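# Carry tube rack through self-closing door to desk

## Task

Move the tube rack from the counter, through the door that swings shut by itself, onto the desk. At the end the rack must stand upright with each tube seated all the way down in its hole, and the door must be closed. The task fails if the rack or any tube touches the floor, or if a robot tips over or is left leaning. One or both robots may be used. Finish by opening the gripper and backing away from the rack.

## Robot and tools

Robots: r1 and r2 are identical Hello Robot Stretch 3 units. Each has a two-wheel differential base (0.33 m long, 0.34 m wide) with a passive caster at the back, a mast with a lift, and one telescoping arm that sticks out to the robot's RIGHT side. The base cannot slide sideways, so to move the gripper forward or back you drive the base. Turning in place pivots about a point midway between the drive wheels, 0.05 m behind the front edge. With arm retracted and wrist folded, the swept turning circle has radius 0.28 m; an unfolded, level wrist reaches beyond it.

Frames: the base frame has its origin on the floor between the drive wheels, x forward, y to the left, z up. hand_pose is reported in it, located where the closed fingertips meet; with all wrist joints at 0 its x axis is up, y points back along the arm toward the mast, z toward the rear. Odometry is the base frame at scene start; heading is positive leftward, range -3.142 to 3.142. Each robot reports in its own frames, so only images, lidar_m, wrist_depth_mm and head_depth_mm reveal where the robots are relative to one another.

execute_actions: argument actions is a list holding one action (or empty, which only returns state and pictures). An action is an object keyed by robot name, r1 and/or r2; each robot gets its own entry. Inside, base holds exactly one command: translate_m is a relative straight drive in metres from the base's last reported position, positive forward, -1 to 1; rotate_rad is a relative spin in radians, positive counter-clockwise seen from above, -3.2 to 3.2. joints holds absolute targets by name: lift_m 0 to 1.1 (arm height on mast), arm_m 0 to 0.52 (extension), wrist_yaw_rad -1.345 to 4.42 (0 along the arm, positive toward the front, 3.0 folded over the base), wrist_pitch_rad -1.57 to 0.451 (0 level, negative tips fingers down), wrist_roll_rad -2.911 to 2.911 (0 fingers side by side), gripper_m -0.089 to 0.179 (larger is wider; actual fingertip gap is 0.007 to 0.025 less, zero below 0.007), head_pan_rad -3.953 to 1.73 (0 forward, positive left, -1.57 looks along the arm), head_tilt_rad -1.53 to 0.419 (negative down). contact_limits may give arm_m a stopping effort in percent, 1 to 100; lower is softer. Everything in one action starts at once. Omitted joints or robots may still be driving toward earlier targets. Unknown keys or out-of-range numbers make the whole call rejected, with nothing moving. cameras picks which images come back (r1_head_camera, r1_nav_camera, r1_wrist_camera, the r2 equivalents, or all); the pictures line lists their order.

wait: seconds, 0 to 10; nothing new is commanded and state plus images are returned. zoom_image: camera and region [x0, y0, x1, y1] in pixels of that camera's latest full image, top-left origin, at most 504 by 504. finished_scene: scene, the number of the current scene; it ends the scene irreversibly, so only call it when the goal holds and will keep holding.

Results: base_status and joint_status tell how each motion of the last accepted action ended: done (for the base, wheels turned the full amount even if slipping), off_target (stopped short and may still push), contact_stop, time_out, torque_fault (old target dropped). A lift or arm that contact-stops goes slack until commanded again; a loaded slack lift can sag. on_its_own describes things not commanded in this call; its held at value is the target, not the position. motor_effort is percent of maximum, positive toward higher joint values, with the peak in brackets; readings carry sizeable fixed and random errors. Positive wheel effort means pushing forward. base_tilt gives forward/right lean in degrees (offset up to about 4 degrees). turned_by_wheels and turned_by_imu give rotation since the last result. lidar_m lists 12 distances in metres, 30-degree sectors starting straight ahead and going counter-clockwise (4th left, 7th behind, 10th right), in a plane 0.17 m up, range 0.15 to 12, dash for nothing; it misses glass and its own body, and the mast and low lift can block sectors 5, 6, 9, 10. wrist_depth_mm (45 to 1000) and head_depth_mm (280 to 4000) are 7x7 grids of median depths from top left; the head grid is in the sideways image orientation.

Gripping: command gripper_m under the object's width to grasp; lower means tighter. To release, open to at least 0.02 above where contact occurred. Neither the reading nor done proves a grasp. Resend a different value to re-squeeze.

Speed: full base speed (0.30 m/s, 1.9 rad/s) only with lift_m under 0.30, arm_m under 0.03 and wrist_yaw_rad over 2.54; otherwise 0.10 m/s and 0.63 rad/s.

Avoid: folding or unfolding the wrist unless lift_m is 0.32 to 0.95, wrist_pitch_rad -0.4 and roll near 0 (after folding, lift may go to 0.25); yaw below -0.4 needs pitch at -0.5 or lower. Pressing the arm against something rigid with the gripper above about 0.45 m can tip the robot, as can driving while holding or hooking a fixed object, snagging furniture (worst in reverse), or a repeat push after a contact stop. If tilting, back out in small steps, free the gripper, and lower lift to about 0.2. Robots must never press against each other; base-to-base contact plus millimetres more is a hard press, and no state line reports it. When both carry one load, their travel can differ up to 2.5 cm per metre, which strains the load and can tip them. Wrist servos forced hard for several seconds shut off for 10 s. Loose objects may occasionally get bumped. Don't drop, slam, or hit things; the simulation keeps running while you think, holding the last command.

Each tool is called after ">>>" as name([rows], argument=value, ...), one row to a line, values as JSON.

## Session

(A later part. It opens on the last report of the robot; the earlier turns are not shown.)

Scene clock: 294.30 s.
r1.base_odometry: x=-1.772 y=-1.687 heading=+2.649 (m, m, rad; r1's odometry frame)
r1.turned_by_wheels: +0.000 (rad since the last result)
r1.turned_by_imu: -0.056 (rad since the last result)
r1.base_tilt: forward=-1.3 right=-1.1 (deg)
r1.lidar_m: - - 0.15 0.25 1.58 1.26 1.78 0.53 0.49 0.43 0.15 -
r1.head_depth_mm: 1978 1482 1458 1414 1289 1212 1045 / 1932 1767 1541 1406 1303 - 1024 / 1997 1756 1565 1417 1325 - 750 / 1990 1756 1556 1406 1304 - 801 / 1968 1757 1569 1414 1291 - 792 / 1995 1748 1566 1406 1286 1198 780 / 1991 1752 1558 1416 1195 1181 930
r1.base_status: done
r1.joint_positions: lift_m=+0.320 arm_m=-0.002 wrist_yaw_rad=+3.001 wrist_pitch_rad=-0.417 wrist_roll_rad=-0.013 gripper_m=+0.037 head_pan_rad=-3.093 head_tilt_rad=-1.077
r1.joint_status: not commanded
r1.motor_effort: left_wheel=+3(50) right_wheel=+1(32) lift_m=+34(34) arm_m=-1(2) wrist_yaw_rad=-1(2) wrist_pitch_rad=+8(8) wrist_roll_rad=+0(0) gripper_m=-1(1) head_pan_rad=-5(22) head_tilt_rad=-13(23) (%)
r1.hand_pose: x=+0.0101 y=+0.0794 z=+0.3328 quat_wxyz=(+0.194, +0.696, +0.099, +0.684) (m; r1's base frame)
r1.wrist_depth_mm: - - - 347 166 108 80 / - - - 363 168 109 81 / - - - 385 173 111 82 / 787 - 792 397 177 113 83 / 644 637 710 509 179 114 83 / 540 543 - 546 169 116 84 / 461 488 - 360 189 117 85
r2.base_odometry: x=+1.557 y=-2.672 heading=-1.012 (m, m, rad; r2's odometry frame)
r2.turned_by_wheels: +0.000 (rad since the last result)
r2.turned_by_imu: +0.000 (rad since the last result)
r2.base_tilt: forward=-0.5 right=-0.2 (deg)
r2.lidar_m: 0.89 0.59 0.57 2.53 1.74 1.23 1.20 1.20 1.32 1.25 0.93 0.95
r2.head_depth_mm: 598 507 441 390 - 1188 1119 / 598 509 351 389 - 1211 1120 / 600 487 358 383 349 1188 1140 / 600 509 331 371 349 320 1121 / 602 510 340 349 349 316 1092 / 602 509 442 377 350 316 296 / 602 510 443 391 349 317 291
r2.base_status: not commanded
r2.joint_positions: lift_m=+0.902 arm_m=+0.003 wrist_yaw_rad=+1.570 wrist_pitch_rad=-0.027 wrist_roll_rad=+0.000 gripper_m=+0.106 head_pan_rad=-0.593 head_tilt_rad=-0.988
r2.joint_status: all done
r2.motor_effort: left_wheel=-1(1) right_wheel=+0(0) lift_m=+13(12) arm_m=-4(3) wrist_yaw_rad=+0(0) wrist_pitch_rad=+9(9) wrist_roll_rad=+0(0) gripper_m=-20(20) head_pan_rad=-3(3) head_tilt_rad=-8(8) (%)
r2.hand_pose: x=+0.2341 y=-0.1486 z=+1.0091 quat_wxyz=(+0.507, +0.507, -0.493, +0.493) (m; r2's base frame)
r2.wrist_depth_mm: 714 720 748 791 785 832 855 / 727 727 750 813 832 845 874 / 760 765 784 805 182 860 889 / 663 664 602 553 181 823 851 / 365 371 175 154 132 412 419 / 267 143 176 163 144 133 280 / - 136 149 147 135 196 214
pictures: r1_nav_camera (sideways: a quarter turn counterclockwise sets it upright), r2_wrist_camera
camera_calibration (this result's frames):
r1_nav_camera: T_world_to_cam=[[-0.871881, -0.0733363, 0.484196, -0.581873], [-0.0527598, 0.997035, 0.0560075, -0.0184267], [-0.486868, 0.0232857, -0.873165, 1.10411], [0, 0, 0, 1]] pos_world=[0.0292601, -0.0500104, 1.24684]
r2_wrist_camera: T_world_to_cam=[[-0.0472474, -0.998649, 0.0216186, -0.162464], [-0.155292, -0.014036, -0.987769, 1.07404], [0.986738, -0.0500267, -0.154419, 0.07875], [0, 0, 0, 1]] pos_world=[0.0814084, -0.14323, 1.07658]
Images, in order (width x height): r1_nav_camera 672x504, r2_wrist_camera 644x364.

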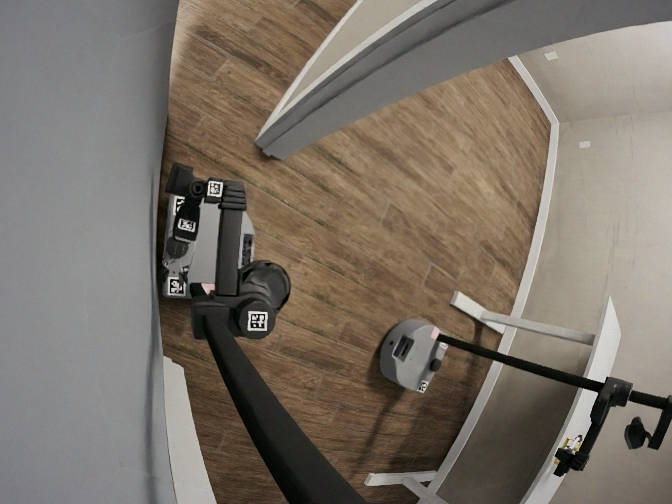

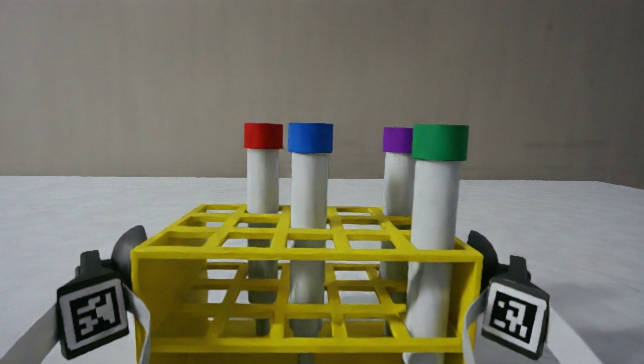

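>>> execute_actions([
  {"r1":{"base":{"translate_m":-0.15}},"r2":{"joints":{"lift_m":0.897}}},
], cameras=[])

>>> execute_actions([
  {"r1":{"base":{"translate_m":-0.25}},"r2":{"joints":{"gripper_m":0.179}}},
], cameras=["r1_nav_camera","r2_wrist_camera"])

Scene clock: 302.37 s.
r1.base_odometry: x=-1.640 y=-1.758 heading=+2.649 (m, m, rad; r1's odometry frame)
r1.turned_by_wheels: +0.000 (rad since the last result)
r1.turned_by_imu: -0.011 (rad since the last result)
r1.base_tilt: forward=-1.3 right=-1.2 (deg)
r1.lidar_m: - 0.15 0.18 0.50 1.65 1.11 1.64 2.60 0.41 0.19 0.15 -
r1.head_depth_mm: 1878 1682 1391 1409 1287 1154 1096 / 1914 1714 1500 1417 1304 - 1091 / 1956 1734 1558 1402 1327 - 1051 / 1952 1726 1549 1404 1306 - 801 / 1959 1738 1552 1404 1287 - 712 / 1960 1732 1550 1400 1283 1192 569 / 1968 1730 1548 1409 1280 1164 514
r1.base_status: done
r1.joint_positions: lift_m=+0.320 arm_m=-0.002 wrist_yaw_rad=+2.997 wrist_pitch_rad=-0.417 wrist_roll_rad=-0.013 gripper_m=+0.037 head_pan_rad=-3.094 head_tilt_rad=-1.089
r1.joint_status: not commanded
r1.motor_effort: left_wheel=+2(16) right_wheel=+1(18) lift_m=+33(34) arm_m=+1(2) wrist_yaw_rad=+2(16) wrist_pitch_rad=+8(8) wrist_roll_rad=+0(0) gripper_m=+0(0) head_pan_rad=-5(4) head_tilt_rad=-6(13) (%)
r1.hand_pose: x=+0.0111 y=+0.0795 z=+0.3329 quat_wxyz=(+0.196, +0.696, +0.097, +0.684) (m; r1's base frame)
r1.wrist_depth_mm: - - - - 426 175 111 / - - - - 396 170 108 / - - - - 376 166 106 / 791 - 836 779 350 161 104 / 624 638 695 665 325 157 102 / 533 543 - 563 265 152 101 / 465 487 - 494 292 148 99
r2.base_odometry: x=+1.557 y=-2.672 heading=-1.012 (m, m, rad; r2's odometry frame)
r2.turned_by_wheels: +0.000 (rad since the last result)
r2.turned_by_imu: +0.001 (rad since the last result)
r2.base_tilt: forward=-0.4 right=-0.2 (deg)
r2.lidar_m: 0.90 0.59 0.57 2.53 1.74 1.23 1.06 1.20 1.32 1.25 0.93 0.95
r2.head_depth_mm: 599 507 445 390 - 1191 1116 / 599 508 349 389 - 1205 1121 / 601 487 360 383 349 1189 1134 / 601 509 333 374 349 321 1117 / 601 509 339 340 349 316 1093 / 601 510 442 378 350 316 296 / 602 510 443 391 350 317 291
r2.base_status: not commanded
r2.joint_positions: lift_m=+0.898 arm_m=+0.003 wrist_yaw_rad=+1.570 wrist_pitch_rad=-0.022 wrist_roll_rad=+0.000 gripper_m=+0.106 head_pan_rad=-0.593 head_tilt_rad=-0.988
r2.joint_status: all done
r2.motor_effort: left_wheel=-1(2) right_wheel=+0(0) lift_m=+13(15) arm_m=-4(3) wrist_yaw_rad=+0(0) wrist_pitch_rad=+8(9) wrist_roll_rad=+0(0) gripper_m=-20(20) head_pan_rad=-3(3) head_tilt_rad=-7(7) (%)
r2.hand_pose: x=+0.2343 y=-0.1486 z=+1.0064 quat_wxyz=(+0.506, +0.505, -0.494, +0.494) (m; r2's base frame)
r2.wrist_depth_mm: 700 741 758 774 784 829 838 / 721 754 767 785 806 844 863 / 725 762 784 797 184 840 914 / 642 678 603 550 180 830 866 / 363 373 170 153 131 414 421 / 264 142 176 163 144 132 272 / - 138 173 147 136 193 212
pictures: none
No camera images: the call's "cameras" was empty. Leave "cameras" out to get every camera's image.

Scene clock: 306.13 s.
r1.base_odometry: x=-1.420 y=-1.876 heading=+2.650 (m, m, rad; r1's odometry frame)
r1.turned_by_wheels: +0.000 (rad since the last result)
r1.turned_by_imu: -0.003 (rad since the last result)
r1.base_tilt: forward=-1.2 right=-0.9 (deg)
r1.lidar_m: 0.26 0.32 0.61 1.42 1.75 0.88 1.39 2.30 1.49 0.38 0.28 0.25
r1.head_depth_mm: 1715 1739 1325 1284 1277 1152 1093 / 1837 1685 1556 1387 1299 - 1098 / 1899 1734 1552 1403 1323 - 1075 / 1933 1731 1556 1404 1302 - 1079 / 1971 1735 1556 1403 1283 - 1083 / 1933 1729 1557 1402 1283 1197 1080 / 1955 1724 1556 1400 1278 1185 1029
r1.base_status: done
r1.joint_positions: lift_m=+0.320 arm_m=-0.002 wrist_yaw_rad=+2.997 wrist_pitch_rad=-0.417 wrist_roll_rad=-0.013 gripper_m=+0.037 head_pan_rad=-3.094 head_tilt_rad=-1.089
r1.joint_status: not commanded
r1.motor_effort: left_wheel=+2(2) right_wheel=-1(4) lift_m=+34(35) arm_m=+0(0) wrist_yaw_rad=+1(2) wrist_pitch_rad=+8(8) wrist_roll_rad=+0(0) gripper_m=+0(0) head_pan_rad=-5(4) head_tilt_rad=-6(7) (%)
r1.hand_pose: x=+0.0111 y=+0.0795 z=+0.3329 quat_wxyz=(+0.196, +0.696, +0.098, +0.684) (m; r1's base frame)
r1.wrist_depth_mm: - - - - - 523 413 / - - - - - 555 402 / - - - - - 578 377 / 792 - 826 851 840 615 365 / 630 632 702 679 703 579 350 / 540 544 - 577 583 551 338 / 467 488 - 496 490 481 323
r2.base_odometry: x=+1.557 y=-2.672 heading=-1.012 (m, m, rad; r2's odometry frame)
r2.turned_by_wheels: +0.000 (rad since the last result)
r2.turned_by_imu: +0.000 (rad since the last result)
r2.base_tilt: forward=-0.4 right=-0.2 (deg)
r2.lidar_m: 0.90 0.59 0.57 2.53 1.74 1.23 0.83 1.20 1.32 1.25 0.93 0.95
r2.head_depth_mm: 599 508 449 389 - 1193 1113 / 599 509 352 390 - 1201 1114 / 599 487 359 383 349 1191 1136 / 600 508 334 372 349 321 1117 / 601 510 340 351 349 316 1088 / 601 510 442 404 350 317 296 / 603 510 442 391 350 317 291
r2.base_status: not commanded
r2.joint_positions: lift_m=+0.898 arm_m=+0.003 wrist_yaw_rad=+1.570 wrist_pitch_rad=-0.021 wrist_roll_rad=+0.000 gripper_m=+0.179 head_pan_rad=-0.593 head_tilt_rad=-0.988
r2.joint_status: all done
r2.motor_effort: left_wheel=-2(1) right_wheel=+0(0) lift_m=+13(13) arm_m=-3(3) wrist_yaw_rad=-1(0) wrist_pitch_rad=+7(8) wrist_roll_rad=+0(0) gripper_m=+0(93) head_pan_rad=-2(3) head_tilt_rad=-7(7) (%)
r2.hand_pose: x=+0.2343 y=-0.1486 z=+1.0068 quat_wxyz=(+0.506, +0.505, -0.495, +0.494) (m; r2's base frame)
r2.wrist_depth_mm: 700 727 753 759 792 804 839 / 726 733 765 795 809 851 869 / 757 765 784 815 183 894 892 / 666 677 606 559 179 817 916 / 392 369 172 153 131 414 420 / - 147 176 162 144 133 277 / - 147 150 152 138 192 -
pictures: r1_nav_camera (sideways: a quarter turn counterclockwise sets it upright), r2_wrist_camera
camera_calibration (this result's frames):
r1_nav_camera: T_world_to_cam=[[-0.877651, -0.0731084, 0.473692, -0.568155], [-0.0528562, 0.997034, 0.0559482, -0.018348], [-0.476377, 0.0240654, -0.878912, 1.11151], [0, 0, 0, 1]] pos_world=[0.0298882, -0.0499923, 1.24708]
r2_wrist_camera: T_world_to_cam=[[-0.0473868, -0.998649, 0.0213224, -0.162074], [-0.148978, -0.0140417, -0.988741, 1.07127], [0.987704, -0.0500298, -0.148111, 0.0716211], [0, 0, 0, 1]] pos_world=[0.0811742, -0.14323, 1.07327]
Images, in order (width x height): r1_nav_camera 672x504, r2_wrist_camera 644x364.

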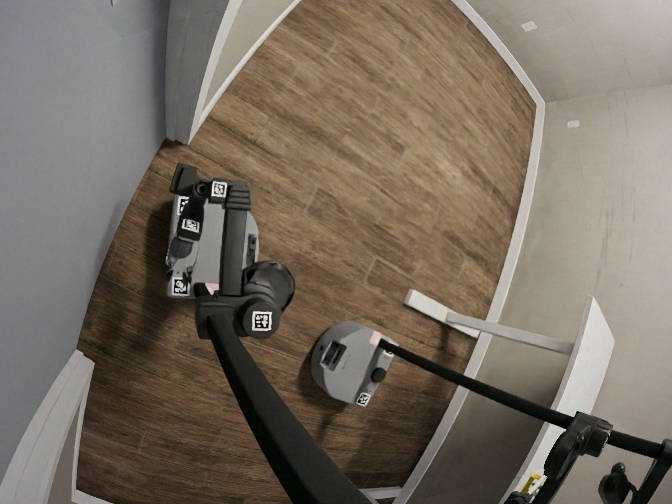

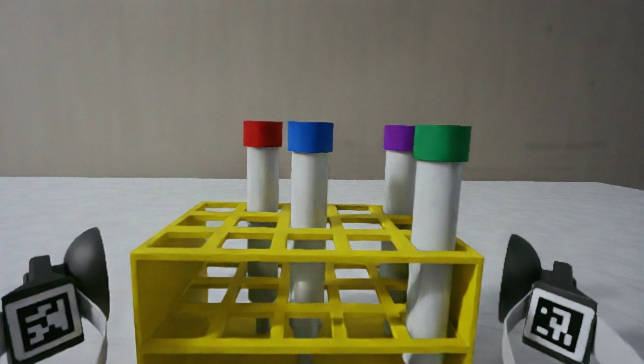

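>>> execute_actions([
  {"r2":{"base":{"translate_m":-0.18}}},
], cameras=["r1_nav_camera","r2_wrist_camera"])

Scene clock: 312.87 s.
r1.base_odometry: x=-1.420 y=-1.876 heading=+2.650 (m, m, rad; r1's odometry frame)
r1.turned_by_wheels: +0.000 (rad since the last result)
r1.turned_by_imu: -0.002 (rad since the last result)
r1.base_tilt: forward=-1.2 right=-1.2 (deg)
r1.lidar_m: 0.26 0.32 0.61 1.42 1.76 0.70 1.39 2.31 1.49 0.38 0.28 0.25
r1.head_depth_mm: 1718 1736 1508 1226 1257 1153 1097 / 1837 1690 1558 1245 1277 - 1095 / 1886 1732 1549 1407 1320 - 1083 / 1931 1739 1551 1402 1307 - 1079 / 1947 1729 1545 1399 1287 - 1080 / 1953 1734 1547 1407 1276 1187 1083 / 1946 1731 1552 1400 1278 1176 1029
r1.base_status: not commanded
r1.joint_positions: lift_m=+0.320 arm_m=-0.002 wrist_yaw_rad=+2.997 wrist_pitch_rad=-0.417 wrist_roll_rad=-0.013 gripper_m=+0.037 head_pan_rad=-3.094 head_tilt_rad=-1.089
r1.joint_status: not commanded
r1.motor_effort: left_wheel=+2(3) right_wheel=-1(1) lift_m=+34(33) arm_m=+0(0) wrist_yaw_rad=+2(1) wrist_pitch_rad=+8(8) wrist_roll_rad=+0(0) gripper_m=+0(1) head_pan_rad=-4(5) head_tilt_rad=-6(6) (%)
r1.hand_pose: x=+0.0111 y=+0.0795 z=+0.3329 quat_wxyz=(+0.196, +0.696, +0.098, +0.684) (m; r1's base frame)
r1.wrist_depth_mm: - - - - - 523 416 / - - - - - 554 396 / - - - - - 582 381 / 781 - 843 869 851 610 362 / 623 639 681 694 713 583 351 / 539 547 - 570 592 543 336 / 467 485 - 494 493 480 327
r2.base_odometry: x=+1.462 y=-2.519 heading=-1.012 (m, m, rad; r2's odometry frame)
r2.turned_by_wheels: +0.000 (rad since the last result)
r2.turned_by_imu: -0.001 (rad since the last result)
r2.base_tilt: forward=-0.4 right=-0.2 (deg)
r2.lidar_m: 1.08 0.71 1.43 2.51 1.47 1.07 0.64 1.04 1.27 1.26 1.04 1.14
r2.head_depth_mm: 599 520 1708 1475 - 1183 1120 / 598 507 1437 1505 - 1204 1114 / 600 507 468 1501 1349 1221 1131 / 601 508 450 1509 1350 1223 1121 / 441 451 442 1494 1352 1223 1115 / 440 445 442 411 1352 1226 1119 / 573 430 442 397 1347 1225 1119
r2.base_status: done
r2.joint_positions: lift_m=+0.898 arm_m=+0.003 wrist_yaw_rad=+1.570 wrist_pitch_rad=-0.021 wrist_roll_rad=+0.000 gripper_m=+0.179 head_pan_rad=-0.593 head_tilt_rad=-0.988
r2.joint_status: not commanded
r2.motor_effort: left_wheel=-1(6) right_wheel=+0(3) lift_m=+13(13) arm_m=-3(3) wrist_yaw_rad=+0(1) wrist_pitch_rad=+7(7) wrist_roll_rad=+0(1) gripper_m=+1(0) head_pan_rad=-2(2) head_tilt_rad=-7(7) (%)
r2.hand_pose: x=+0.2343 y=-0.1486 z=+1.0069 quat_wxyz=(+0.506, +0.505, -0.495, +0.494) (m; r2's base frame)
r2.wrist_depth_mm: 860 875 891 963 976 - - / 884 894 927 947 - - - / 881 912 966 993 - - - / 655 688 701 356 801 842 882 / 393 374 350 334 398 412 421 / - 254 257 263 267 271 280 / - 204 211 219 227 - -
pictures: r1_nav_camera (sideways: a quarter turn counterclockwise sets it upright), r2_wrist_camera
camera_calibration (this result's frames):
r1_nav_camera: T_world_to_cam=[[-0.877651, -0.0731086, 0.473692, -0.568156], [-0.0528564, 0.997034, 0.0559482, -0.018348], [-0.476377, 0.0240653, -0.878911, 1.11151], [0, 0, 0, 1]] pos_world=[0.0298882, -0.0499923, 1.24708]
r2_wrist_camera: T_world_to_cam=[[-0.0473924, -0.998649, 0.02131, -0.162062], [-0.148713, -0.014042, -0.988781, 1.07131], [0.987744, -0.0500298, -0.147847, 0.071348], [0, 0, 0, 1]] pos_world=[0.0811643, -0.14323, 1.0733]
Images, in order (width x height): r1_nav_camera 672x504, r2_wrist_camera 644x364.

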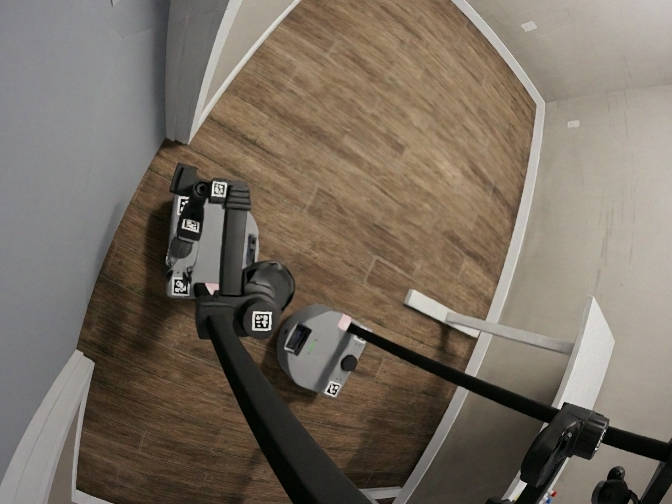

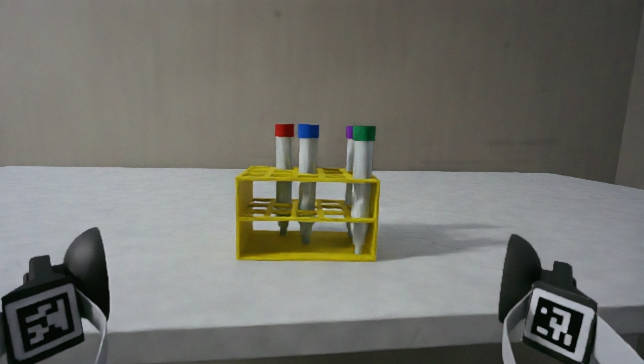

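>>> finished_scene(scene=2)

The scene is finished: the task was done.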